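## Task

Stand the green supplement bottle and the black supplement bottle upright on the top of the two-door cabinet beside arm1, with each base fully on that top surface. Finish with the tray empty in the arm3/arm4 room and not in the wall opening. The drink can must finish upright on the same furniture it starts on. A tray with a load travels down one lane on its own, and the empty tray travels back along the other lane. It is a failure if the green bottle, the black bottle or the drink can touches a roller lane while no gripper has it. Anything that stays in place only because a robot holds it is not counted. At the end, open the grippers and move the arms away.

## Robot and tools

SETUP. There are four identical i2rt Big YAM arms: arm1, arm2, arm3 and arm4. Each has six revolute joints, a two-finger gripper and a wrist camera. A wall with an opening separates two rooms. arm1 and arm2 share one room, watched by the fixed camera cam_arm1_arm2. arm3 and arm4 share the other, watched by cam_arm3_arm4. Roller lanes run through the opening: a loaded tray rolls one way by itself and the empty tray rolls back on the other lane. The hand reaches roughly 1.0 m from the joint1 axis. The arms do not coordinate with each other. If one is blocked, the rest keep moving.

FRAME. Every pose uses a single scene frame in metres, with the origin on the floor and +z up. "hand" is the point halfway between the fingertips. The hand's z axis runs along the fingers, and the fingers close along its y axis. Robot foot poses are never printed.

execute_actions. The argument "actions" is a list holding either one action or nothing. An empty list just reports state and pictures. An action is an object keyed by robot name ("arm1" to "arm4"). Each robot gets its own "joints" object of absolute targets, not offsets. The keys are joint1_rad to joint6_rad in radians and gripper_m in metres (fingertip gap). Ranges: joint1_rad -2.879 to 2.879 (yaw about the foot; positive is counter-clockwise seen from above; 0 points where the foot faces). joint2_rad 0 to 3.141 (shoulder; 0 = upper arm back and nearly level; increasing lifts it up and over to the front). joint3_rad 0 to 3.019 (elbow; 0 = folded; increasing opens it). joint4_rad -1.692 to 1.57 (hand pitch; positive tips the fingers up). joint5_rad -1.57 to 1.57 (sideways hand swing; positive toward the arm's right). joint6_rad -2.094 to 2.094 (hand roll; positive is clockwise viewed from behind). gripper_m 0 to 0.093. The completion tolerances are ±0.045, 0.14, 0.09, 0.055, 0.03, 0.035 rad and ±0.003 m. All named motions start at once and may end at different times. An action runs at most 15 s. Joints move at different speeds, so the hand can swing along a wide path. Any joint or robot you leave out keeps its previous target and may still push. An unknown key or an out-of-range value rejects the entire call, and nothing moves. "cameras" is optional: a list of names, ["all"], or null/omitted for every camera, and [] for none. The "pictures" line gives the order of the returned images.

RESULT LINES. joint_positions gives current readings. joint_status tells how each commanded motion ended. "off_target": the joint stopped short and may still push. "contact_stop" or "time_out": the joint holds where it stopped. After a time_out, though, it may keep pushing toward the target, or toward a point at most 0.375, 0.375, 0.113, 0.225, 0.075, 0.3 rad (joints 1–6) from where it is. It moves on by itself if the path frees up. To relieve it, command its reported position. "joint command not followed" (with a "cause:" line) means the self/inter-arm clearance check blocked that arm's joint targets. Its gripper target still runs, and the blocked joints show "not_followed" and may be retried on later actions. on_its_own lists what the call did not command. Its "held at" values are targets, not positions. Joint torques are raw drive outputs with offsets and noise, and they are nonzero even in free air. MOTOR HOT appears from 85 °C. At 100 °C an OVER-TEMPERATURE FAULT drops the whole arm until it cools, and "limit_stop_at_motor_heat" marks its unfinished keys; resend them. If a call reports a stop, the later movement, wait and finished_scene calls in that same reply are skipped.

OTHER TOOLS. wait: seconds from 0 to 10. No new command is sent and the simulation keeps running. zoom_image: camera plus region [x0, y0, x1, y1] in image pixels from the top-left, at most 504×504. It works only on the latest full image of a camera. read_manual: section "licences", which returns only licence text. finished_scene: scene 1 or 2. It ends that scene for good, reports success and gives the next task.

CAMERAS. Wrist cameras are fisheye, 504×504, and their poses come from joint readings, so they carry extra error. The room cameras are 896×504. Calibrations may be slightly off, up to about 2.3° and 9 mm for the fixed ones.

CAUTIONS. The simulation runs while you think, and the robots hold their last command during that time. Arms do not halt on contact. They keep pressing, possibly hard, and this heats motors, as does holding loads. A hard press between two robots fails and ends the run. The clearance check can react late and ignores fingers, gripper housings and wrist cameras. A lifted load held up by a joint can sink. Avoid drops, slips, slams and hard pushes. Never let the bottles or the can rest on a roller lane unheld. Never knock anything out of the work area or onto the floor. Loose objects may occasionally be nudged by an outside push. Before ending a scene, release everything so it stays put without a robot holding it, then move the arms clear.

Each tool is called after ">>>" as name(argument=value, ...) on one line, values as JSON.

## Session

>>> execute_actions(actions=[])

Scene clock: 0.00 s.
Joint torques (N m, as the arm reports them, + toward a larger angle): no reading
Motor temperatures (°C, as the motors report them): arm1=[21 41 30 20 22 22] | arm2=[21 34 29 22 20 21] | arm3=[20 19 31 21 21 21] | arm4=[22 22 31 21 22 22]
arm1.joint_positions: joint1_rad=+0.363 joint2_rad=+0.644 joint3_rad=+1.459 joint4_rad=-1.150 joint5_rad=+0.247 joint6_rad=-0.339 gripper_m=+0.094
arm1.joint_status: not commanded
arm1.hand: x=-1.1940 y=-0.3466 z=+1.5591 quat_wxyz=(-0.468, +0.707, -0.405, -0.343) (m; scene frame)
arm2.joint_positions: joint1_rad=-0.017 joint2_rad=+0.346 joint3_rad=+1.367 joint4_rad=-1.361 joint5_rad=-0.050 joint6_rad=+0.089 gripper_m=+0.094
arm2.joint_status: not commanded
arm2.hand: x=-1.6762 y=+0.1361 z=+1.4961 quat_wxyz=(-0.579, -0.045, -0.814, -0.023) (m; scene frame)
arm3.joint_positions: joint1_rad=-0.566 joint2_rad=+0.440 joint3_rad=+1.394 joint4_rad=-1.381 joint5_rad=-0.271 joint6_rad=-0.491 gripper_m=+0.094
arm3.joint_status: not commanded
arm3.hand: x=+1.2086 y=-0.4607 z=+1.4260 quat_wxyz=(-0.496, +0.617, -0.557, -0.250) (m; scene frame)
arm4.joint_positions: joint1_rad=-0.597 joint2_rad=+0.332 joint3_rad=+1.469 joint4_rad=-1.174 joint5_rad=-0.222 joint6_rad=-0.475 gripper_m=+0.094
arm4.joint_status: not commanded
arm4.hand: x=+1.6621 y=+0.1509 z=+1.5856 quat_wxyz=(-0.292, +0.719, +0.024, -0.630) (m; scene frame)
pictures: arm1_cam_wrist, arm2_cam_wrist, arm3_cam_wrist, arm4_cam_wrist, cam_arm1_arm2, cam_arm3_arm4
camera_calibration (this result's frames):
arm1_cam_wrist: T_world_to_cam=[[0.890268, 0.222632, 0.397314, 0.519193], [0.417296, -0.748217, -0.515786, 1.05241], [0.182446, 0.624985, -0.759017, 1.74211], [0, 0, 0, 1]] pos_world=[-1.21923, -0.416951, 1.65883]
arm2_cam_wrist: T_world_to_cam=[[-0.04555, -0.994675, -0.0924459, 0.195254], [-0.820373, 0.0900511, -0.564694, -0.538321], [0.570012, 0.0501183, -0.820107, 2.29959], [0, 0, 0, 1]] pos_world=[-1.74352, 0.127439, 1.59997]
arm3_cam_wrist: T_world_to_cam=[[0.939246, -0.108671, 0.325587, -1.65133], [0.0599762, -0.882006, -0.467406, 0.189216], [0.337963, 0.458537, -0.821903, 1.09963], [0, 0, 0, 1]] pos_world=[1.16803, -0.516781, 1.52988]
arm4_cam_wrist: T_world_to_cam=[[0.343544, 0.821973, 0.454244, -1.41677], [0.698774, 0.0994269, -0.708399, -0.0503062], [-0.627449, 0.560781, -0.540216, 1.94108], [0, 0, 0, 1]] pos_world=[1.73981, 0.0810287, 1.65653]
Images, in order (width x height): arm1_cam_wrist 504x504, arm2_cam_wrist 504x504, arm3_cam_wrist 504x504, arm4_cam_wrist 504x504, cam_arm1_arm2 896x504, cam_arm3_arm4 896x504.

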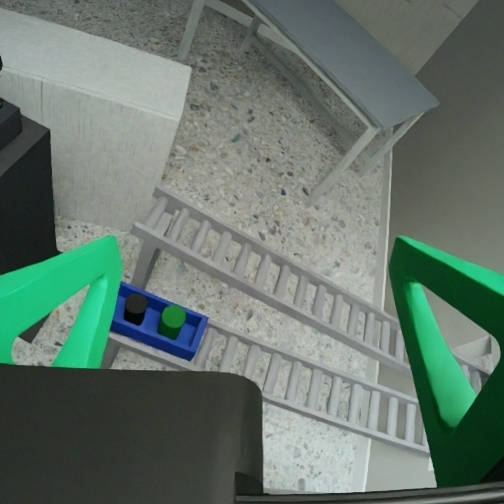

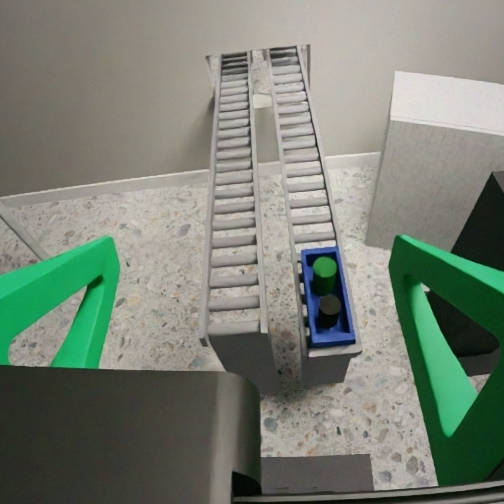

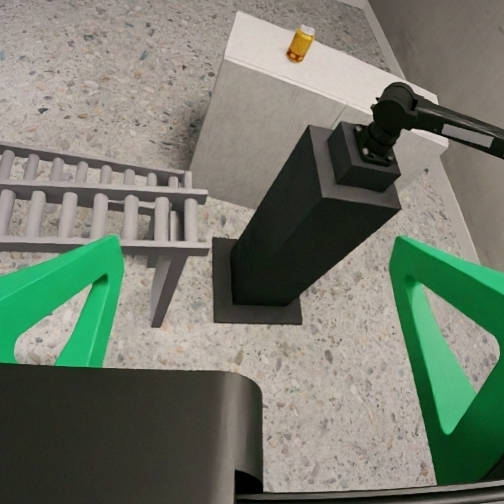

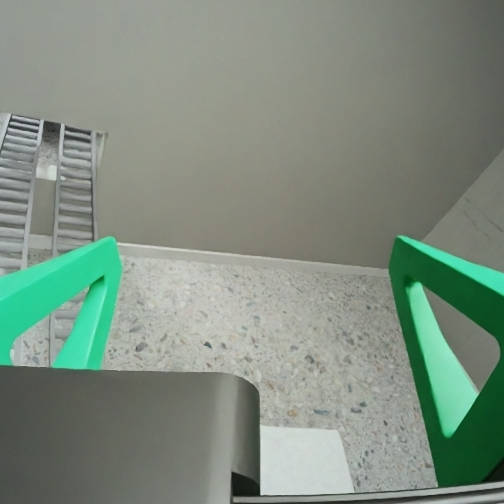

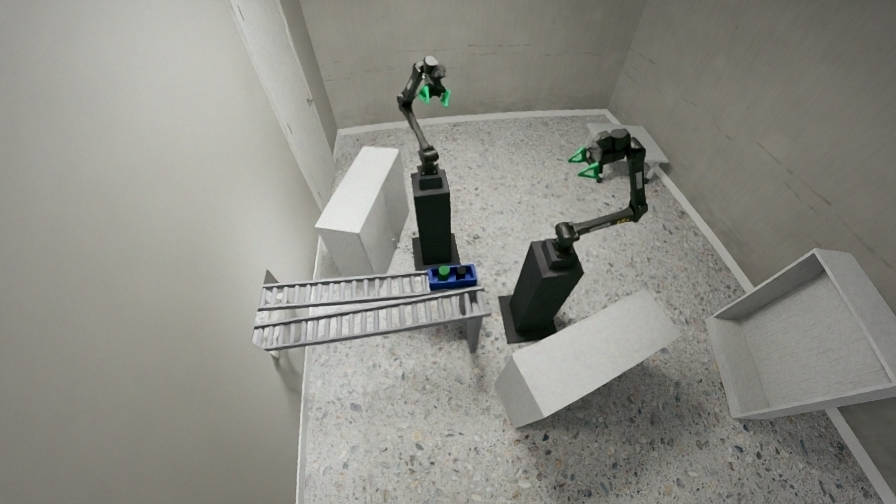

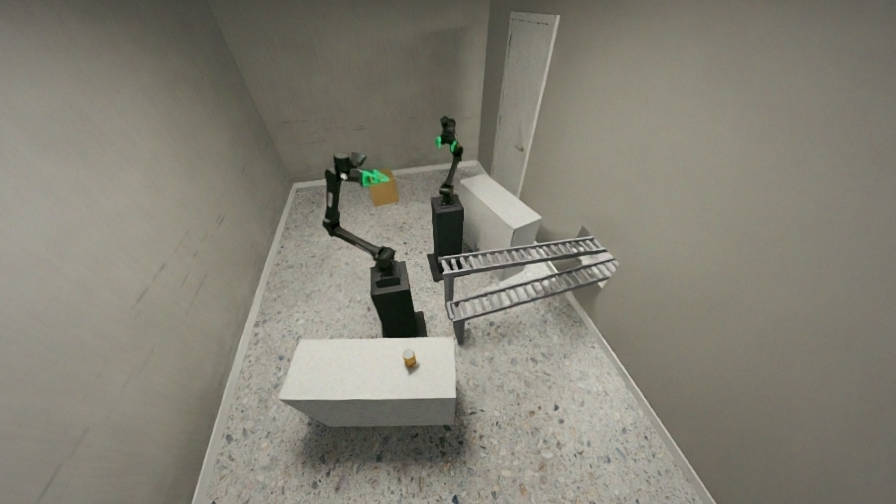

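>>> zoom_image(camera="arm1_cam_wrist", region=[100, 270, 230, 370])

>>> zoom_image(camera="arm2_cam_wrist", region=[280, 235, 380, 365])

>>> zoom_image(camera="cam_arm1_arm2", region=[410, 240, 510, 320])

>>> zoom_image(camera="cam_arm1_arm2", region=[300, 135, 460, 285])

Region (100, 270, 230, 370) of arm1_cam_wrist's 504x504 image, scaled by 3.877, with more detail than that image has; it fills the top 388 rows of this view, and the rest is white.

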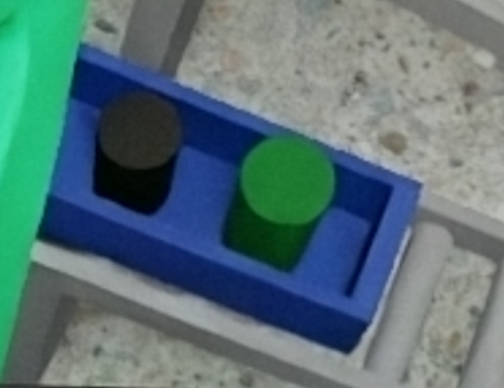

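Region (280, 235, 380, 365) of arm2_cam_wrist's 504x504 image, scaled by 3.877, with more detail than that image has; it fills the left 388 columns of this view, and the rest is white.

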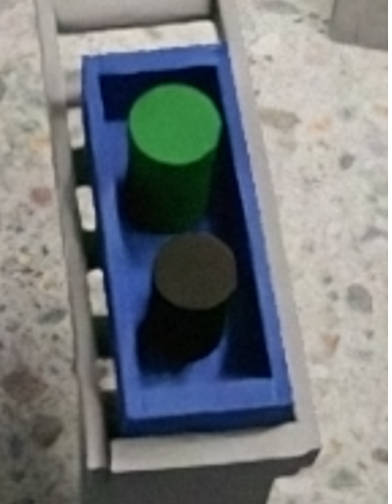

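Region (410, 240, 510, 320) of cam_arm1_arm2's 896x504 image, scaled by 5.040, with more detail than that image has; it fills the top 403 rows of this view, and the rest is white.

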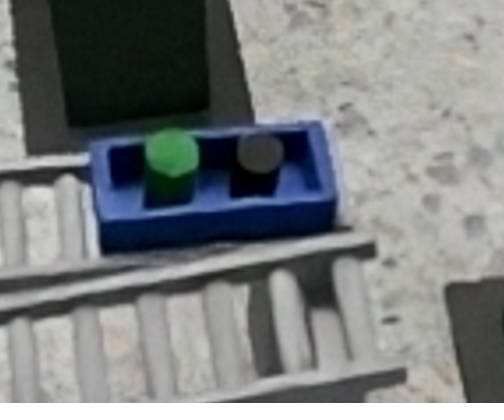

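Region (300, 135, 460, 285) of cam_arm1_arm2's 896x504 image, scaled by 3.150, with more detail than that image has; it fills the top 472 rows of this view, and the rest is white.

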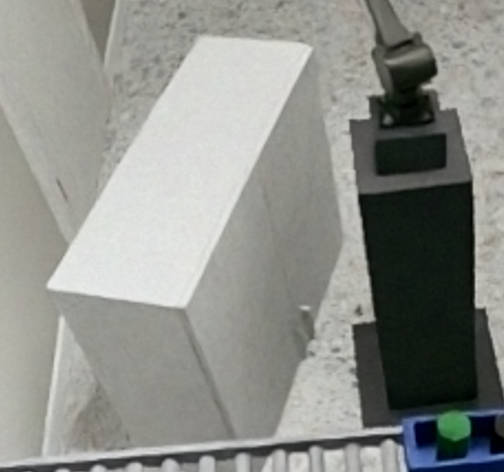

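>>> execute_actions(actions=[{"arm1": {"joints": {"joint1_rad": 0.175, "joint2_rad": 2.71, "joint3_rad": 1.845, "joint4_rad": -0.68, "joint5_rad": 0.0, "joint6_rad": 0.182, "gripper_m": 0.085}}, "arm2": {"joints": {"joint1_rad": -0.273, "joint2_rad": 1.75, "joint3_rad": 0.62, "joint4_rad": -0.37, "joint5_rad": 0.0, "joint6_rad": -1.905, "gripper_m": 0.05}}}], cameras=["arm1_cam_wrist", "arm2_cam_wrist", "cam_arm1_arm2"])

Scene clock: 122.33 s.
Joint torques (N m, as the arm reports them, + toward a larger angle): arm1=[  0.93 -21.37   8.09   0.36   0.04  -0.04] | arm2=[-1.26 -6.64  3.87  1.19 -0.02  0.  ] | arm3=[-1.92  4.57  8.3   2.14 -0.2   0.12] | arm4=[-0.09  7.    6.84  2.28  0.11  0.16]
Motor temperatures (°C, as the motors report them): arm1=[21 37 38 21 22 22] | arm2=[21 31 31 22 20 21] | arm3=[20 20 39 22 21 21] | arm4=[22 23 35 22 22 22]
arm1.joint_positions: joint1_rad=+0.184 joint2_rad=+2.711 joint3_rad=+1.825 joint4_rad=-0.678 joint5_rad=+0.002 joint6_rad=+0.167 gripper_m=+0.085
arm1.joint_status: all done
arm1.hand: x=-1.2680 y=+0.0226 z=+0.6295 quat_wxyz=(+0.002, +0.716, -0.698, +0.000) (m; scene frame)
arm2.joint_positions: joint1_rad=-0.271 joint2_rad=+1.747 joint3_rad=+0.615 joint4_rad=-0.381 joint5_rad=-0.002 joint6_rad=-1.896 gripper_m=+0.050
arm2.joint_status: all done
arm2.hand: x=-1.4782 y=+0.0251 z=+0.8321 quat_wxyz=(-0.012, +0.709, -0.704, +0.031) (m; scene frame)
arm3.joint_positions: joint1_rad=-0.566 joint2_rad=+0.440 joint3_rad=+1.394 joint4_rad=-1.381 joint5_rad=-0.271 joint6_rad=-0.491 gripper_m=+0.094
arm3.joint_status: not commanded
arm3.hand: x=+1.2086 y=-0.4607 z=+1.4260 quat_wxyz=(-0.496, +0.617, -0.557, -0.250) (m; scene frame)
arm4.joint_positions: joint1_rad=-0.597 joint2_rad=+0.332 joint3_rad=+1.469 joint4_rad=-1.174 joint5_rad=-0.222 joint6_rad=-0.475 gripper_m=+0.094
arm4.joint_status: not commanded
arm4.hand: x=+1.6621 y=+0.1509 z=+1.5856 quat_wxyz=(-0.292, +0.719, +0.024, -0.630) (m; scene frame)
pictures: arm1_cam_wrist, arm2_cam_wrist, cam_arm1_arm2
camera_calibration (this result's frames):
arm1_cam_wrist: T_world_to_cam=[[0.999337, 0.034472, 0.0116932, 1.25757], [0.0213007, -0.814275, 0.580088, -0.310388], [0.0295183, -0.579455, -0.81447, 0.68749], [0, 0, 0, 1]] pos_world=[-1.27042, 0.102277, 0.725287]
arm2_cam_wrist: T_world_to_cam=[[0.998248, 0.00637247, 0.0588224, 1.42436], [-0.030929, -0.791328, 0.610609, -0.529701], [0.0504389, -0.611359, -0.789744, 0.871045], [0, 0, 0, 1]] pos_world=[-1.48218, 0.104277, 0.927559]
Images, in order (width x height): arm1_cam_wrist 504x504, arm2_cam_wrist 504x504, cam_arm1_arm2 896x504.

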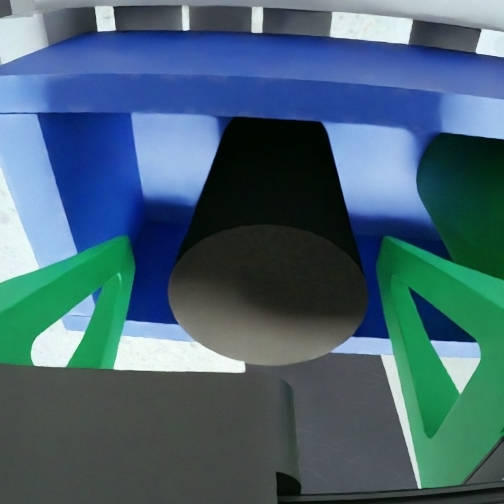

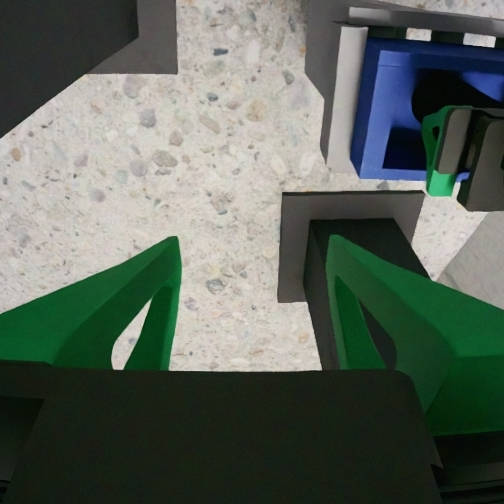

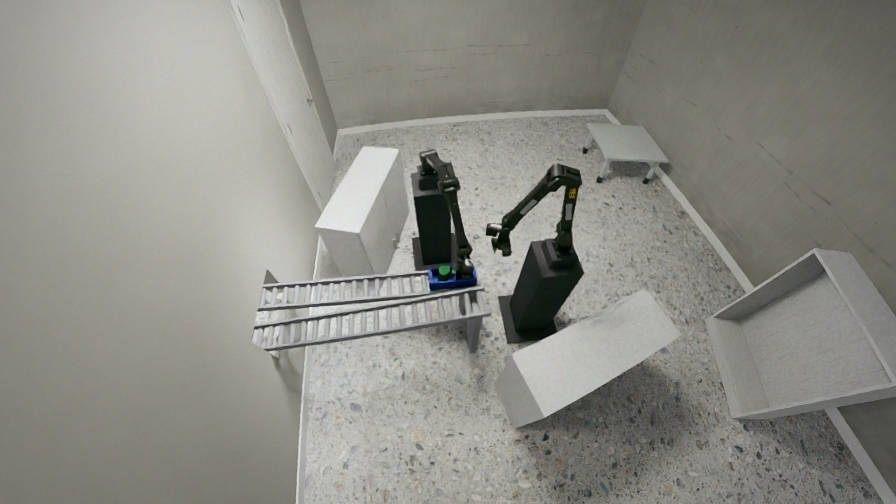

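>>> execute_actions(actions=[])

Scene clock: 141.60 s.
Joint torques (N m, as the arm reports them, + toward a larger angle): arm1=[  1.3  -21.39   7.96   0.43   0.07  -0.06] | arm2=[-1.26 -6.65  3.87  1.2  -0.02 -0.01] | arm3=[-1.86  5.22  8.31  2.08 -0.19  0.12] | arm4=[-0.37  7.85  6.74  2.18  0.07  0.2 ]
Motor temperatures (°C, as the motors report them): arm1=[21 43 36 20 22 22] | arm2=[21 31 30 22 20 21] | arm3=[20 20 39 22 21 21] | arm4=[22 23 35 22 22 22]
arm1.joint_positions: joint1_rad=+0.184 joint2_rad=+2.711 joint3_rad=+1.825 joint4_rad=-0.678 joint5_rad=+0.002 joint6_rad=+0.167 gripper_m=+0.085
arm1.joint_status: all done
arm1.hand: x=-1.2680 y=+0.0226 z=+0.6295 quat_wxyz=(+0.002, +0.716, -0.698, +0.000) (m; scene frame)
arm2.joint_positions: joint1_rad=-0.271 joint2_rad=+1.747 joint3_rad=+0.615 joint4_rad=-0.381 joint5_rad=-0.002 joint6_rad=-1.897 gripper_m=+0.050
arm2.joint_status: all done
arm2.hand: x=-1.4782 y=+0.0251 z=+0.8321 quat_wxyz=(-0.012, +0.709, -0.704, +0.031) (m; scene frame)
arm3.joint_positions: joint1_rad=-0.566 joint2_rad=+0.440 joint3_rad=+1.394 joint4_rad=-1.381 joint5_rad=-0.271 joint6_rad=-0.491 gripper_m=+0.094
arm3.joint_status: not commanded
arm3.hand: x=+1.2086 y=-0.4607 z=+1.4260 quat_wxyz=(-0.496, +0.617, -0.557, -0.250) (m; scene frame)
arm4.joint_positions: joint1_rad=-0.597 joint2_rad=+0.332 joint3_rad=+1.469 joint4_rad=-1.174 joint5_rad=-0.222 joint6_rad=-0.475 gripper_m=+0.094
arm4.joint_status: not commanded
arm4.hand: x=+1.6621 y=+0.1509 z=+1.5856 quat_wxyz=(-0.292, +0.719, +0.024, -0.630) (m; scene frame)
pictures: arm1_cam_wrist, arm2_cam_wrist, arm3_cam_wrist, arm4_cam_wrist, cam_arm1_arm2, cam_arm3_arm4
camera_calibration (this result's frames):
arm1_cam_wrist: T_world_to_cam=[[0.999337, 0.034472, 0.0116932, 1.25757], [0.0213007, -0.814275, 0.580088, -0.310388], [0.0295183, -0.579455, -0.81447, 0.68749], [0, 0, 0, 1]] pos_world=[-1.27042, 0.102277, 0.725287]
arm2_cam_wrist: T_world_to_cam=[[0.998244, 0.00713514, 0.0588022, 1.42435], [-0.0303144, -0.791323, 0.610646, -0.528823], [0.0508886, -0.611357, -0.789717, 0.871687], [0, 0, 0, 1]] pos_world=[-1.48224, 0.104278, 0.927555]
arm3_cam_wrist: T_world_to_cam=[[0.939246, -0.108671, 0.325587, -1.65133], [0.0599762, -0.882006, -0.467406, 0.189216], [0.337963, 0.458537, -0.821903, 1.09963], [0, 0, 0, 1]] pos_world=[1.16803, -0.516781, 1.52988]
arm4_cam_wrist: T_world_to_cam=[[0.343544, 0.821973, 0.454244, -1.41677], [0.698774, 0.0994269, -0.708399, -0.0503062], [-0.627449, 0.560781, -0.540216, 1.94108], [0, 0, 0, 1]] pos_world=[1.73981, 0.0810287, 1.65653]
Images, in order (width x height): arm1_cam_wrist 504x504, arm2_cam_wrist 504x504, arm3_cam_wrist 504x504, arm4_cam_wrist 504x504, cam_arm1_arm2 896x504, cam_arm3_arm4 896x504.

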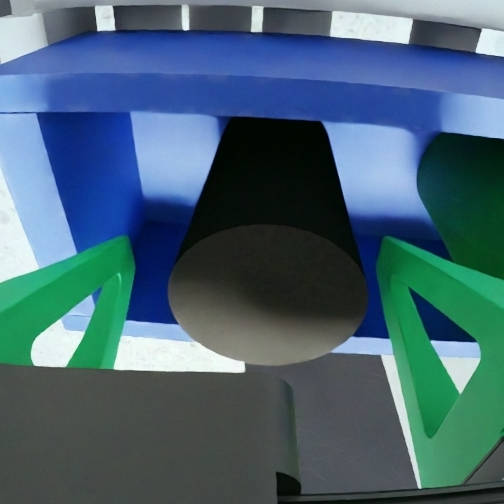

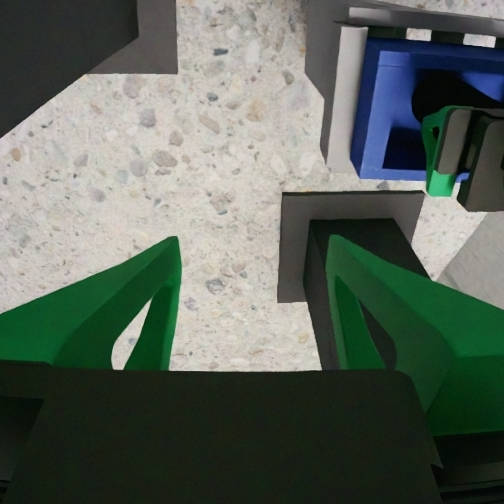

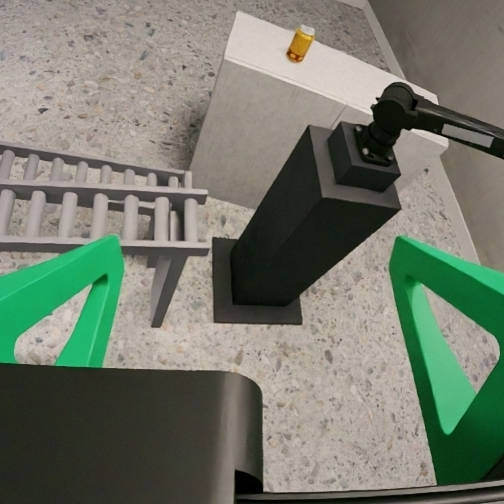

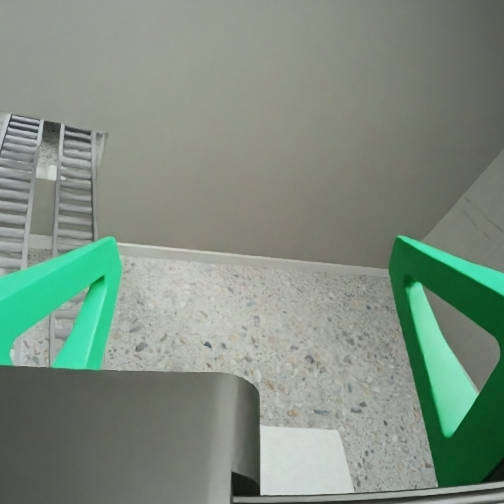

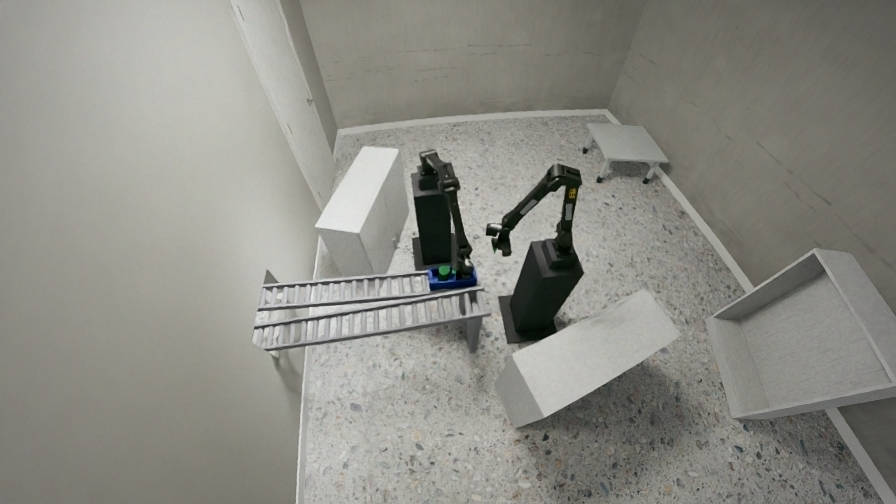

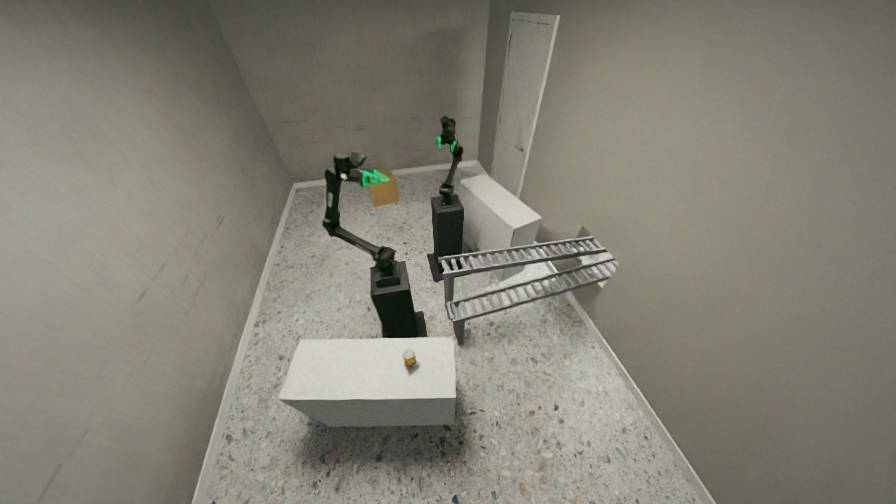

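>>> execute_actions(actions=[{"arm1": {"joints": {"joint1_rad": 0.168, "joint2_rad": 2.748, "joint3_rad": 1.895, "joint4_rad": -0.695, "gripper_m": 0.074}}}], cameras=["arm1_cam_wrist"])

Scene clock: 185.27 s.
Joint torques (N m, as the arm reports them, + toward a larger angle): arm1=[  0.59 -19.45   8.66   0.2    0.06  -0.08] | arm2=[-1.24 -6.68  3.87  1.19 -0.02  0.  ] | arm3=[-1.86  4.1   8.12  2.03 -0.21  0.1 ] | arm4=[-0.04  7.01  6.75  2.09  0.13  0.18]
Motor temperatures (°C, as the motors report them): arm1=[21 46 35 20 22 22] | arm2=[21 30 29 22 20 21] | arm3=[20 20 40 22 21 21] | arm4=[22 23 35 22 22 22]
arm1.joint_positions: joint1_rad=+0.181 joint2_rad=+2.720 joint3_rad=+1.869 joint4_rad=-0.688 joint5_rad=+0.002 joint6_rad=+0.167 gripper_m=+0.074
arm1.joint_status: all done
arm1.hand: x=-1.2692 y=+0.0405 z=+0.6352 quat_wxyz=(-0.005, +0.714, -0.700, -0.011) (m; scene frame)
arm2.joint_positions: joint1_rad=-0.271 joint2_rad=+1.747 joint3_rad=+0.615 joint4_rad=-0.381 joint5_rad=-0.002 joint6_rad=-1.897 gripper_m=+0.050
arm2.joint_status: not commanded
arm2.hand: x=-1.4782 y=+0.0251 z=+0.8321 quat_wxyz=(-0.012, +0.709, -0.704, +0.031) (m; scene frame)
arm3.joint_positions: joint1_rad=-0.566 joint2_rad=+0.440 joint3_rad=+1.394 joint4_rad=-1.381 joint5_rad=-0.271 joint6_rad=-0.491 gripper_m=+0.094
arm3.joint_status: not commanded
arm3.hand: x=+1.2086 y=-0.4607 z=+1.4260 quat_wxyz=(-0.496, +0.617, -0.557, -0.250) (m; scene frame)
arm4.joint_positions: joint1_rad=-0.597 joint2_rad=+0.332 joint3_rad=+1.469 joint4_rad=-1.174 joint5_rad=-0.222 joint6_rad=-0.475 gripper_m=+0.094
arm4.joint_status: not commanded
arm4.hand: x=+1.6621 y=+0.1509 z=+1.5856 quat_wxyz=(-0.292, +0.719, +0.024, -0.630) (m; scene frame)
pictures: arm1_cam_wrist
camera_calibration (this result's frames):
arm1_cam_wrist: T_world_to_cam=[[0.999514, 0.0302499, 0.00758746, 1.26106], [0.0208498, -0.829068, 0.558759, -0.285484], [0.0231929, -0.558329, -0.829295, 0.70317], [0, 0, 0, 1]] pos_world=[-1.2708, 0.117768, 0.733084]
Images, in order (width x height): arm1_cam_wrist 504x504.

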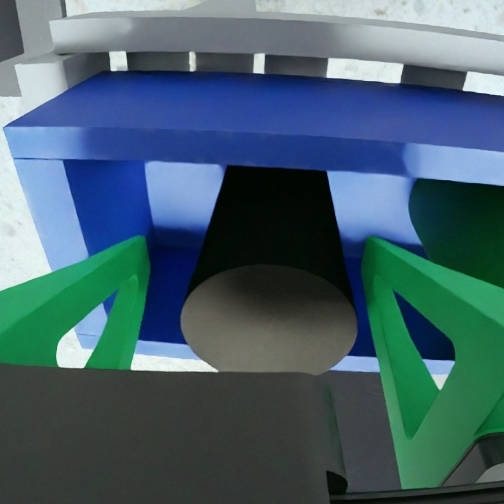

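>>> execute_actions(actions=[], cameras=["arm1_cam_wrist"])

Scene clock: 187.97 s.
Joint torques (N m, as the arm reports them, + toward a larger angle): arm1=[  0.98 -19.44   8.76   0.26   0.03  -0.05] | arm2=[-1.26 -6.64  3.88  1.18 -0.02 -0.01] | arm3=[-0.54  4.72  8.3   1.84 -0.14  0.13] | arm4=[0.03 7.81 6.74 2.14 0.13 0.19]
Motor temperatures (°C, as the motors report them): arm1=[21 46 35 20 22 22] | arm2=[21 30 29 22 20 21] | arm3=[20 20 40 22 21 21] | arm4=[22 23 35 22 22 22]
arm1.joint_positions: joint1_rad=+0.181 joint2_rad=+2.720 joint3_rad=+1.869 joint4_rad=-0.688 joint5_rad=+0.002 joint6_rad=+0.167 gripper_m=+0.074
arm1.joint_status: all done
arm1.hand: x=-1.2692 y=+0.0405 z=+0.6352 quat_wxyz=(-0.005, +0.714, -0.700, -0.011) (m; scene frame)
arm2.joint_positions: joint1_rad=-0.271 joint2_rad=+1.747 joint3_rad=+0.615 joint4_rad=-0.381 joint5_rad=-0.002 joint6_rad=-1.897 gripper_m=+0.050
arm2.joint_status: not commanded
arm2.hand: x=-1.4782 y=+0.0251 z=+0.8321 quat_wxyz=(-0.012, +0.709, -0.704, +0.031) (m; scene frame)
arm3.joint_positions: joint1_rad=-0.566 joint2_rad=+0.440 joint3_rad=+1.394 joint4_rad=-1.381 joint5_rad=-0.271 joint6_rad=-0.491 gripper_m=+0.094
arm3.joint_status: not commanded
arm3.hand: x=+1.2086 y=-0.4607 z=+1.4260 quat_wxyz=(-0.496, +0.617, -0.557, -0.250) (m; scene frame)
arm4.joint_positions: joint1_rad=-0.597 joint2_rad=+0.332 joint3_rad=+1.469 joint4_rad=-1.174 joint5_rad=-0.222 joint6_rad=-0.475 gripper_m=+0.094
arm4.joint_status: not commanded
arm4.hand: x=+1.6621 y=+0.1509 z=+1.5856 quat_wxyz=(-0.292, +0.719, +0.024, -0.630) (m; scene frame)
pictures: arm1_cam_wrist
camera_calibration (this result's frames):
arm1_cam_wrist: T_world_to_cam=[[0.999514, 0.0302499, 0.00758746, 1.26106], [0.0208498, -0.829068, 0.558759, -0.285484], [0.0231929, -0.558329, -0.829295, 0.70317], [0, 0, 0, 1]] pos_world=[-1.2708, 0.117768, 0.733084]
Images, in order (width x height): arm1_cam_wrist 504x504.

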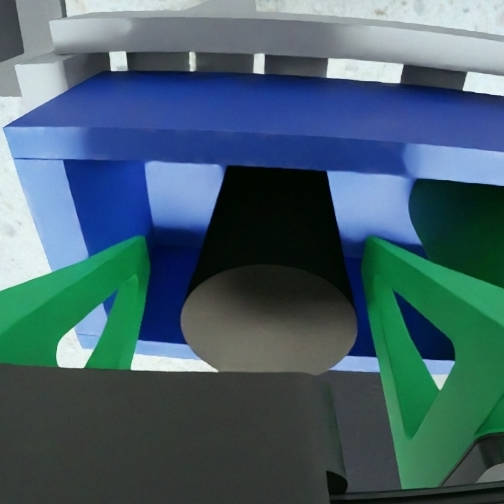

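>>> execute_actions(actions=[{"arm1": {"joints": {"joint1_rad": 0.159, "joint2_rad": 2.776}}}], cameras=["arm1_cam_wrist"])

Scene clock: 192.30 s.
Joint torques (N m, as the arm reports them, + toward a larger angle): arm1=[  0.9  -19.96   8.57   0.21   0.05  -0.09] | arm2=[-1.26 -6.65  3.87  1.2  -0.02  0.  ] | arm3=[-0.68  3.95  8.11  1.91 -0.19  0.13] | arm4=[0.17 7.25 6.84 2.14 0.11 0.17]
Motor temperatures (°C, as the motors report them): arm1=[21 46 36 20 22 22] | arm2=[21 30 29 22 20 21] | arm3=[20 20 40 22 21 21] | arm4=[22 23 35 22 22 22]
arm1.joint_positions: joint1_rad=+0.169 joint2_rad=+2.753 joint3_rad=+1.869 joint4_rad=-0.688 joint5_rad=+0.002 joint6_rad=+0.167 gripper_m=+0.074
arm1.joint_status: all done
arm1.hand: x=-1.2593 y=+0.0268 z=+0.6143 quat_wxyz=(+0.004, +0.710, -0.704, +0.003) (m; scene frame)
arm2.joint_positions: joint1_rad=-0.271 joint2_rad=+1.747 joint3_rad=+0.615 joint4_rad=-0.381 joint5_rad=-0.002 joint6_rad=-1.897 gripper_m=+0.050
arm2.joint_status: not commanded
arm2.hand: x=-1.4782 y=+0.0251 z=+0.8321 quat_wxyz=(-0.012, +0.709, -0.704, +0.031) (m; scene frame)
arm3.joint_positions: joint1_rad=-0.566 joint2_rad=+0.440 joint3_rad=+1.394 joint4_rad=-1.381 joint5_rad=-0.271 joint6_rad=-0.491 gripper_m=+0.094
arm3.joint_status: not commanded
arm3.hand: x=+1.2086 y=-0.4607 z=+1.4260 quat_wxyz=(-0.496, +0.617, -0.557, -0.250) (m; scene frame)
arm4.joint_positions: joint1_rad=-0.597 joint2_rad=+0.332 joint3_rad=+1.469 joint4_rad=-1.174 joint5_rad=-0.222 joint6_rad=-0.475 gripper_m=+0.094
arm4.joint_status: not commanded
arm4.hand: x=+1.6621 y=+0.1509 z=+1.5856 quat_wxyz=(-0.292, +0.719, +0.024, -0.630) (m; scene frame)
pictures: arm1_cam_wrist
camera_calibration (this result's frames):
arm1_cam_wrist: T_world_to_cam=[[0.999733, 0.0193504, 0.0126013, 1.24924], [0.00829681, -0.810267, 0.586002, -0.318451], [0.0215498, -0.585741, -0.810212, 0.664865], [0, 0, 0, 1]] pos_world=[-1.2606, 0.107235, 0.709552]
Images, in order (width x height): arm1_cam_wrist 504x504.

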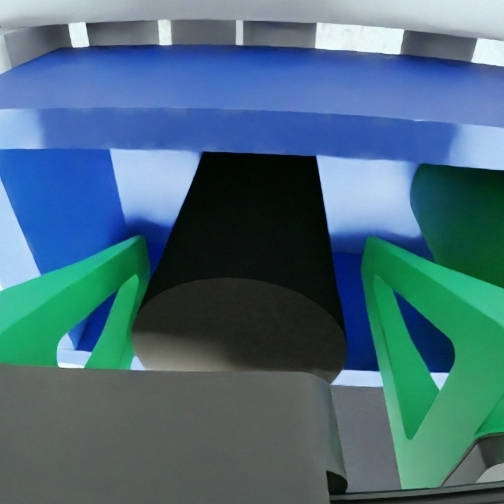

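>>> execute_actions(actions=[{"arm1": {"joints": {"gripper_m": 0.03}}}], cameras=["arm1_cam_wrist"])

Scene clock: 195.47 s.
Joint torques (N m, as the arm reports them, + toward a larger angle): arm1=[  0.79 -19.72   8.52   0.24   0.1   -0.05] | arm2=[-1.25 -6.66  3.88  1.19 -0.02  0.  ] | arm3=[-1.95  4.56  8.24  1.99 -0.22  0.16] | arm4=[-0.19  7.43  6.73  2.09  0.14  0.14]
Motor temperatures (°C, as the motors report them): arm1=[21 46 36 20 22 22] | arm2=[21 30 29 22 20 21] | arm3=[20 20 40 22 21 21] | arm4=[22 23 35 22 22 22]
arm1.joint_positions: joint1_rad=+0.169 joint2_rad=+2.753 joint3_rad=+1.869 joint4_rad=-0.688 joint5_rad=+0.000 joint6_rad=+0.168 gripper_m=+0.058
arm1.joint_status: gripper_m off_target (ended at +0.058, target +0.030)
arm1.hand: x=-1.2596 y=+0.0268 z=+0.6143 quat_wxyz=(+0.005, +0.710, -0.704, +0.002) (m; scene frame)
arm2.joint_positions: joint1_rad=-0.271 joint2_rad=+1.747 joint3_rad=+0.615 joint4_rad=-0.381 joint5_rad=-0.002 joint6_rad=-1.897 gripper_m=+0.050
arm2.joint_status: not commanded
arm2.hand: x=-1.4782 y=+0.0251 z=+0.8321 quat_wxyz=(-0.012, +0.709, -0.704, +0.031) (m; scene frame)
arm3.joint_positions: joint1_rad=-0.566 joint2_rad=+0.440 joint3_rad=+1.394 joint4_rad=-1.381 joint5_rad=-0.271 joint6_rad=-0.491 gripper_m=+0.094
arm3.joint_status: not commanded
arm3.hand: x=+1.2086 y=-0.4607 z=+1.4260 quat_wxyz=(-0.496, +0.617, -0.557, -0.250) (m; scene frame)
arm4.joint_positions: joint1_rad=-0.597 joint2_rad=+0.332 joint3_rad=+1.469 joint4_rad=-1.174 joint5_rad=-0.222 joint6_rad=-0.475 gripper_m=+0.094
arm4.joint_status: not commanded
arm4.hand: x=+1.6621 y=+0.1509 z=+1.5856 quat_wxyz=(-0.292, +0.719, +0.024, -0.630) (m; scene frame)
pictures: arm1_cam_wrist
camera_calibration (this result's frames):
arm1_cam_wrist: T_world_to_cam=[[0.999759, 0.0189572, 0.0110985, 1.25047], [0.00885352, -0.810112, 0.586208, -0.317917], [0.0201039, -0.585968, -0.810085, 0.662951], [0, 0, 0, 1]] pos_world=[-1.26068, 0.107215, 0.709534]
Images, in order (width x height): arm1_cam_wrist 504x504.

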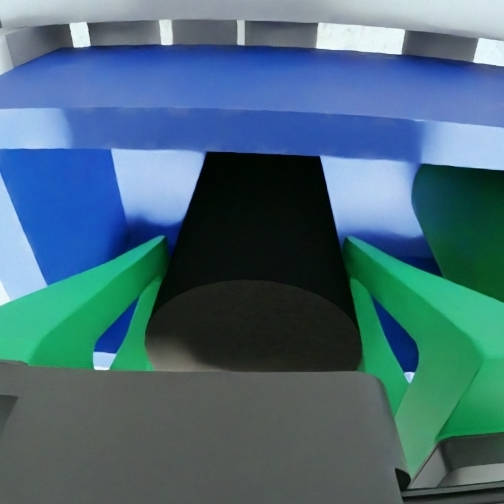

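>>> zoom_image(camera="arm1_cam_wrist", region=[100, 130, 420, 400])

Region (100, 130, 420, 400) of arm1_cam_wrist's 504x504 image, scaled by 1.575, with more detail than that image has; it fills the top 425 rows of this view, and the rest is white.

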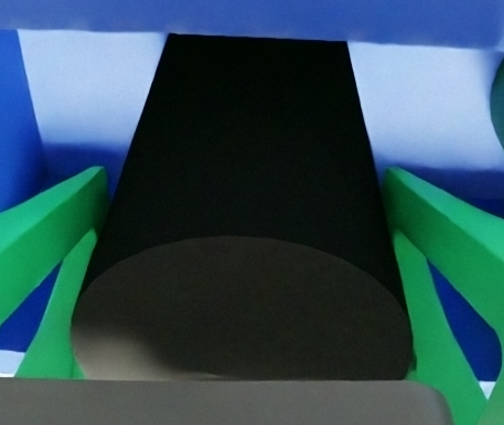

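>>> execute_actions(actions=[{"arm1": {"joints": {"joint2_rad": 2.48, "joint3_rad": 1.85, "joint4_rad": -0.93}}}], cameras=["arm1_cam_wrist", "cam_arm1_arm2"])

Scene clock: 316.57 s.
Joint torques (N m, as the arm reports them, + toward a larger angle): arm1=[  0.86 -21.22   8.46   0.22   0.09  -0.06] | arm2=[-1.25 -6.65  3.88  1.19 -0.02  0.  ] | arm3=[-1.63  3.94  8.49  1.98 -0.16  0.21] | arm4=[-0.1   7.85  6.9   2.29  0.11  0.17]
Motor temperatures (°C, as the motors report them): arm1=[21 48 36 20 22 22] | arm2=[21 29 28 22 20 21] | arm3=[20 20 40 22 21 21] | arm4=[22 24 35 22 22 22]
arm1.joint_positions: joint1_rad=+0.169 joint2_rad=+2.473 joint3_rad=+1.843 joint4_rad=-0.922 joint5_rad=+0.001 joint6_rad=+0.168 gripper_m=+0.058
arm1.joint_status: all done
arm1.hand: x=-1.2645 y=+0.0621 z=+0.7850 quat_wxyz=(-0.001, +0.710, -0.704, -0.005) (m; scene frame)
arm2.joint_positions: joint1_rad=-0.271 joint2_rad=+1.747 joint3_rad=+0.615 joint4_rad=-0.381 joint5_rad=-0.002 joint6_rad=-1.897 gripper_m=+0.050
arm2.joint_status: not commanded
arm2.hand: x=-1.4782 y=+0.0251 z=+0.8321 quat_wxyz=(-0.012, +0.709, -0.704, +0.031) (m; scene frame)
arm3.joint_positions: joint1_rad=-0.566 joint2_rad=+0.440 joint3_rad=+1.394 joint4_rad=-1.381 joint5_rad=-0.271 joint6_rad=-0.491 gripper_m=+0.094
arm3.joint_status: not commanded
arm3.hand: x=+1.2086 y=-0.4607 z=+1.4260 quat_wxyz=(-0.496, +0.617, -0.557, -0.250) (m; scene frame)
arm4.joint_positions: joint1_rad=-0.597 joint2_rad=+0.332 joint3_rad=+1.469 joint4_rad=-1.174 joint5_rad=-0.222 joint6_rad=-0.475 gripper_m=+0.094
arm4.joint_status: not commanded
arm4.hand: x=+1.6621 y=+0.1509 z=+1.5856 quat_wxyz=(-0.292, +0.719, +0.024, -0.630) (m; scene frame)
pictures: arm1_cam_wrist, cam_arm1_arm2
camera_calibration (this result's frames):
arm1_cam_wrist: T_world_to_cam=[[0.999797, 0.0182773, 0.00847486, 1.255], [0.0101705, -0.821018, 0.570812, -0.3749], [0.0173909, -0.57061, -0.821037, 0.826225], [0, 0, 0, 1]] pos_world=[-1.2653, 0.140715, 0.881723]
Images, in order (width x height): arm1_cam_wrist 504x504, cam_arm1_arm2 896x504.

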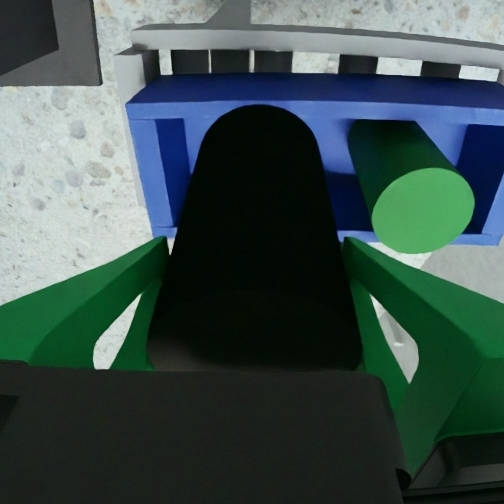

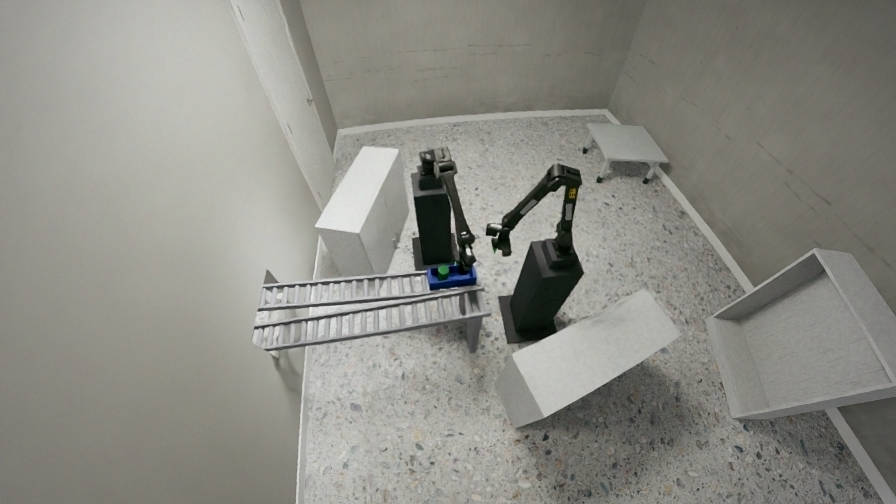

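>>> zoom_image(camera="arm1_cam_wrist", region=[100, 40, 504, 400])

Region (100, 40, 504, 400) of arm1_cam_wrist's 504x504 image, scaled by 1.248, with more detail than that image has; it fills the top 449 rows of this view, and the rest is white.

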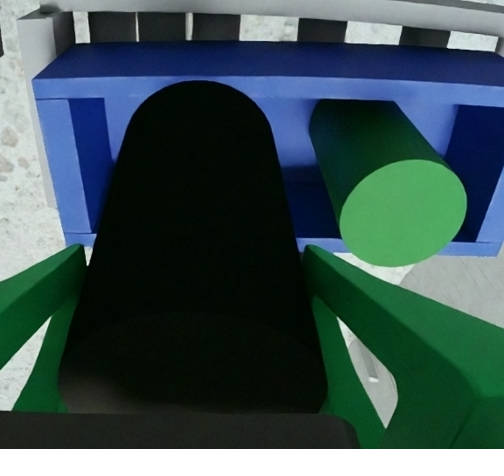

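>>> zoom_image(camera="arm1_cam_wrist", region=[100, 130, 420, 400])

>>> zoom_image(camera="cam_arm1_arm2", region=[400, 200, 540, 310])

Region (100, 130, 420, 400) of arm1_cam_wrist's 504x504 image, scaled by 1.575, with more detail than that image has; it fills the top 425 rows of this view, and the rest is white.

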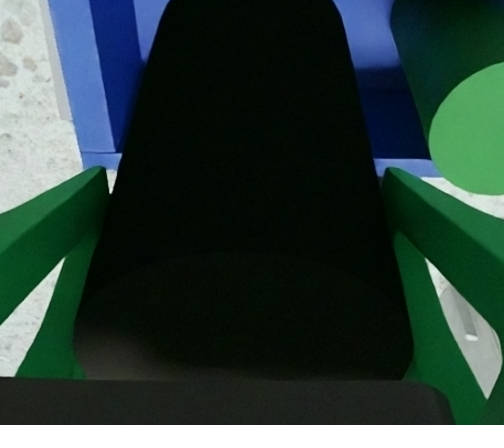

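Region (400, 200, 540, 310) of cam_arm1_arm2's 896x504 image, scaled by 3.600, with more detail than that image has; it fills the top 396 rows of this view, and the rest is white.

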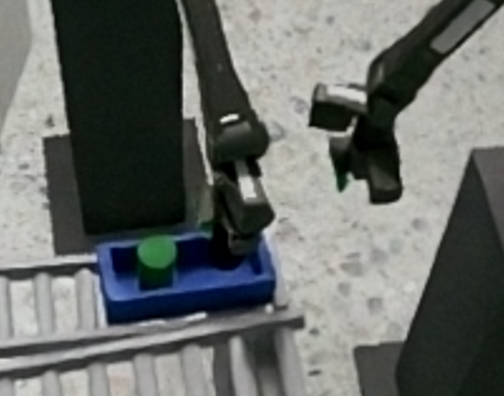

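>>> execute_actions(actions=[{"arm1": {"joints": {"joint1_rad": -1.59, "joint2_rad": 2.19, "joint3_rad": 1.662, "joint4_rad": -0.955, "joint5_rad": 0.055, "joint6_rad": -1.58}}, "arm2": {"joints": {"joint2_rad": 2.375, "joint3_rad": 1.07, "joint4_rad": -0.158}}}], cameras=["arm1_cam_wrist", "arm2_cam_wrist", "cam_arm1_arm2"])

Scene clock: 389.97 s.
Joint torques (N m, as the arm reports them, + toward a larger angle): arm1=[  2.45 -19.05   8.9    0.37   0.06  -0.3 ] | arm2=[ -1.31 -12.97   2.98   0.8   -0.02   0.01] | arm3=[-0.72  5.26  8.31  2.09 -0.17  0.13] | arm4=[-0.06  7.26  6.8   2.1   0.12  0.13]
Motor temperatures (°C, as the motors report them): arm1=[21 50 36 20 22 22] | arm2=[21 29 28 22 20 21] | arm3=[20 20 41 22 21 21] | arm4=[22 24 35 22 22 22]
arm1.joint_positions: joint1_rad=-1.601 joint2_rad=+2.180 joint3_rad=+1.659 joint4_rad=-0.947 joint5_rad=+0.057 joint6_rad=-1.565 gripper_m=+0.058
arm1.joint_status: all done
arm1.hand: x=-0.4959 y=-0.6247 z=+0.9153 quat_wxyz=(-0.011, +0.695, -0.716, +0.058) (m; scene frame)
arm2.joint_positions: joint1_rad=-0.271 joint2_rad=+2.385 joint3_rad=+1.059 joint4_rad=-0.160 joint5_rad=-0.002 joint6_rad=-1.898 gripper_m=+0.050
arm2.joint_status: all done
arm2.hand: x=-1.3579 y=-0.0160 z=+0.6584 quat_wxyz=(-0.018, +0.709, -0.703, +0.043) (m; scene frame)
arm3.joint_positions: joint1_rad=-0.566 joint2_rad=+0.440 joint3_rad=+1.394 joint4_rad=-1.381 joint5_rad=-0.271 joint6_rad=-0.491 gripper_m=+0.094
arm3.joint_status: not commanded
arm3.hand: x=+1.2086 y=-0.4607 z=+1.4260 quat_wxyz=(-0.496, +0.617, -0.557, -0.250) (m; scene frame)
arm4.joint_positions: joint1_rad=-0.597 joint2_rad=+0.332 joint3_rad=+1.469 joint4_rad=-1.174 joint5_rad=-0.222 joint6_rad=-0.475 gripper_m=+0.094
arm4.joint_status: not commanded
arm4.hand: x=+1.6621 y=+0.1509 z=+1.5856 quat_wxyz=(-0.292, +0.719, +0.024, -0.630) (m; scene frame)
pictures: arm1_cam_wrist, arm2_cam_wrist, cam_arm1_arm2
camera_calibration (this result's frames):
arm1_cam_wrist: T_world_to_cam=[[0.993479, -0.0160565, 0.112881, 0.377791], [-0.0837551, -0.77453, 0.626968, -1.08991], [0.0773627, -0.632333, -0.770824, 0.473194], [0, 0, 0, 1]] pos_world=[-0.50322, -0.538884, 1.00544]
arm2_cam_wrist: T_world_to_cam=[[0.996394, 0.00910236, 0.0843519, 1.29553], [-0.0450043, -0.786118, 0.616436, -0.475287], [0.0719216, -0.61801, -0.782874, 0.72716], [0, 0, 0, 1]] pos_world=[-1.36455, 0.0639676, 0.752978]
Images, in order (width x height): arm1_cam_wrist 504x504, arm2_cam_wrist 504x504, cam_arm1_arm2 896x504.

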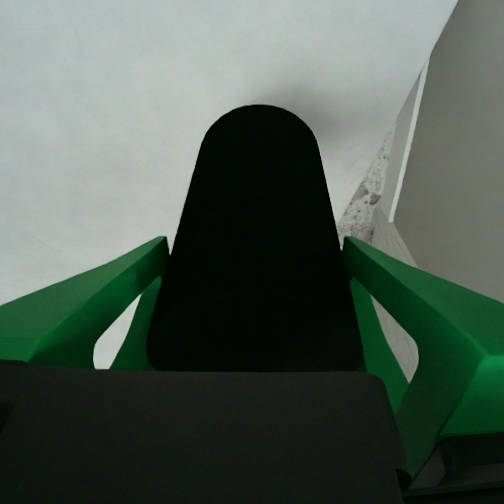

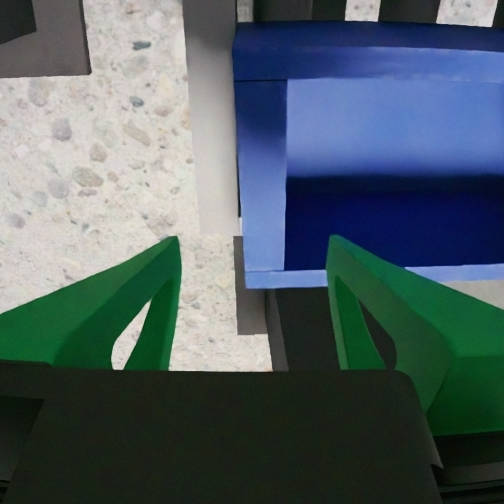

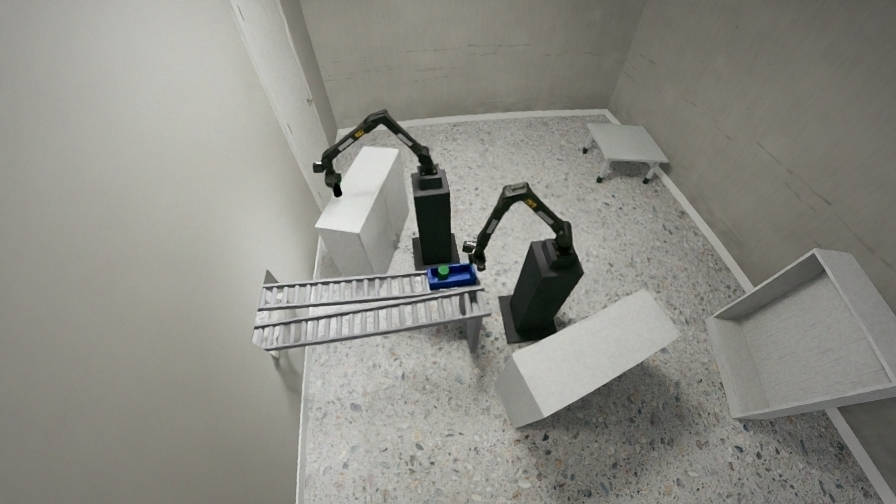

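>>> zoom_image(camera="arm2_cam_wrist", region=[140, 0, 400, 340])

Region (140, 0, 400, 340) of arm2_cam_wrist's 504x504 image, scaled by 1.482, with more detail than that image has; it fills the left 385 columns of this view, and the rest is white.

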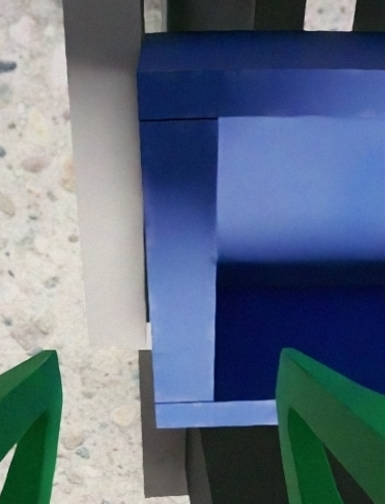

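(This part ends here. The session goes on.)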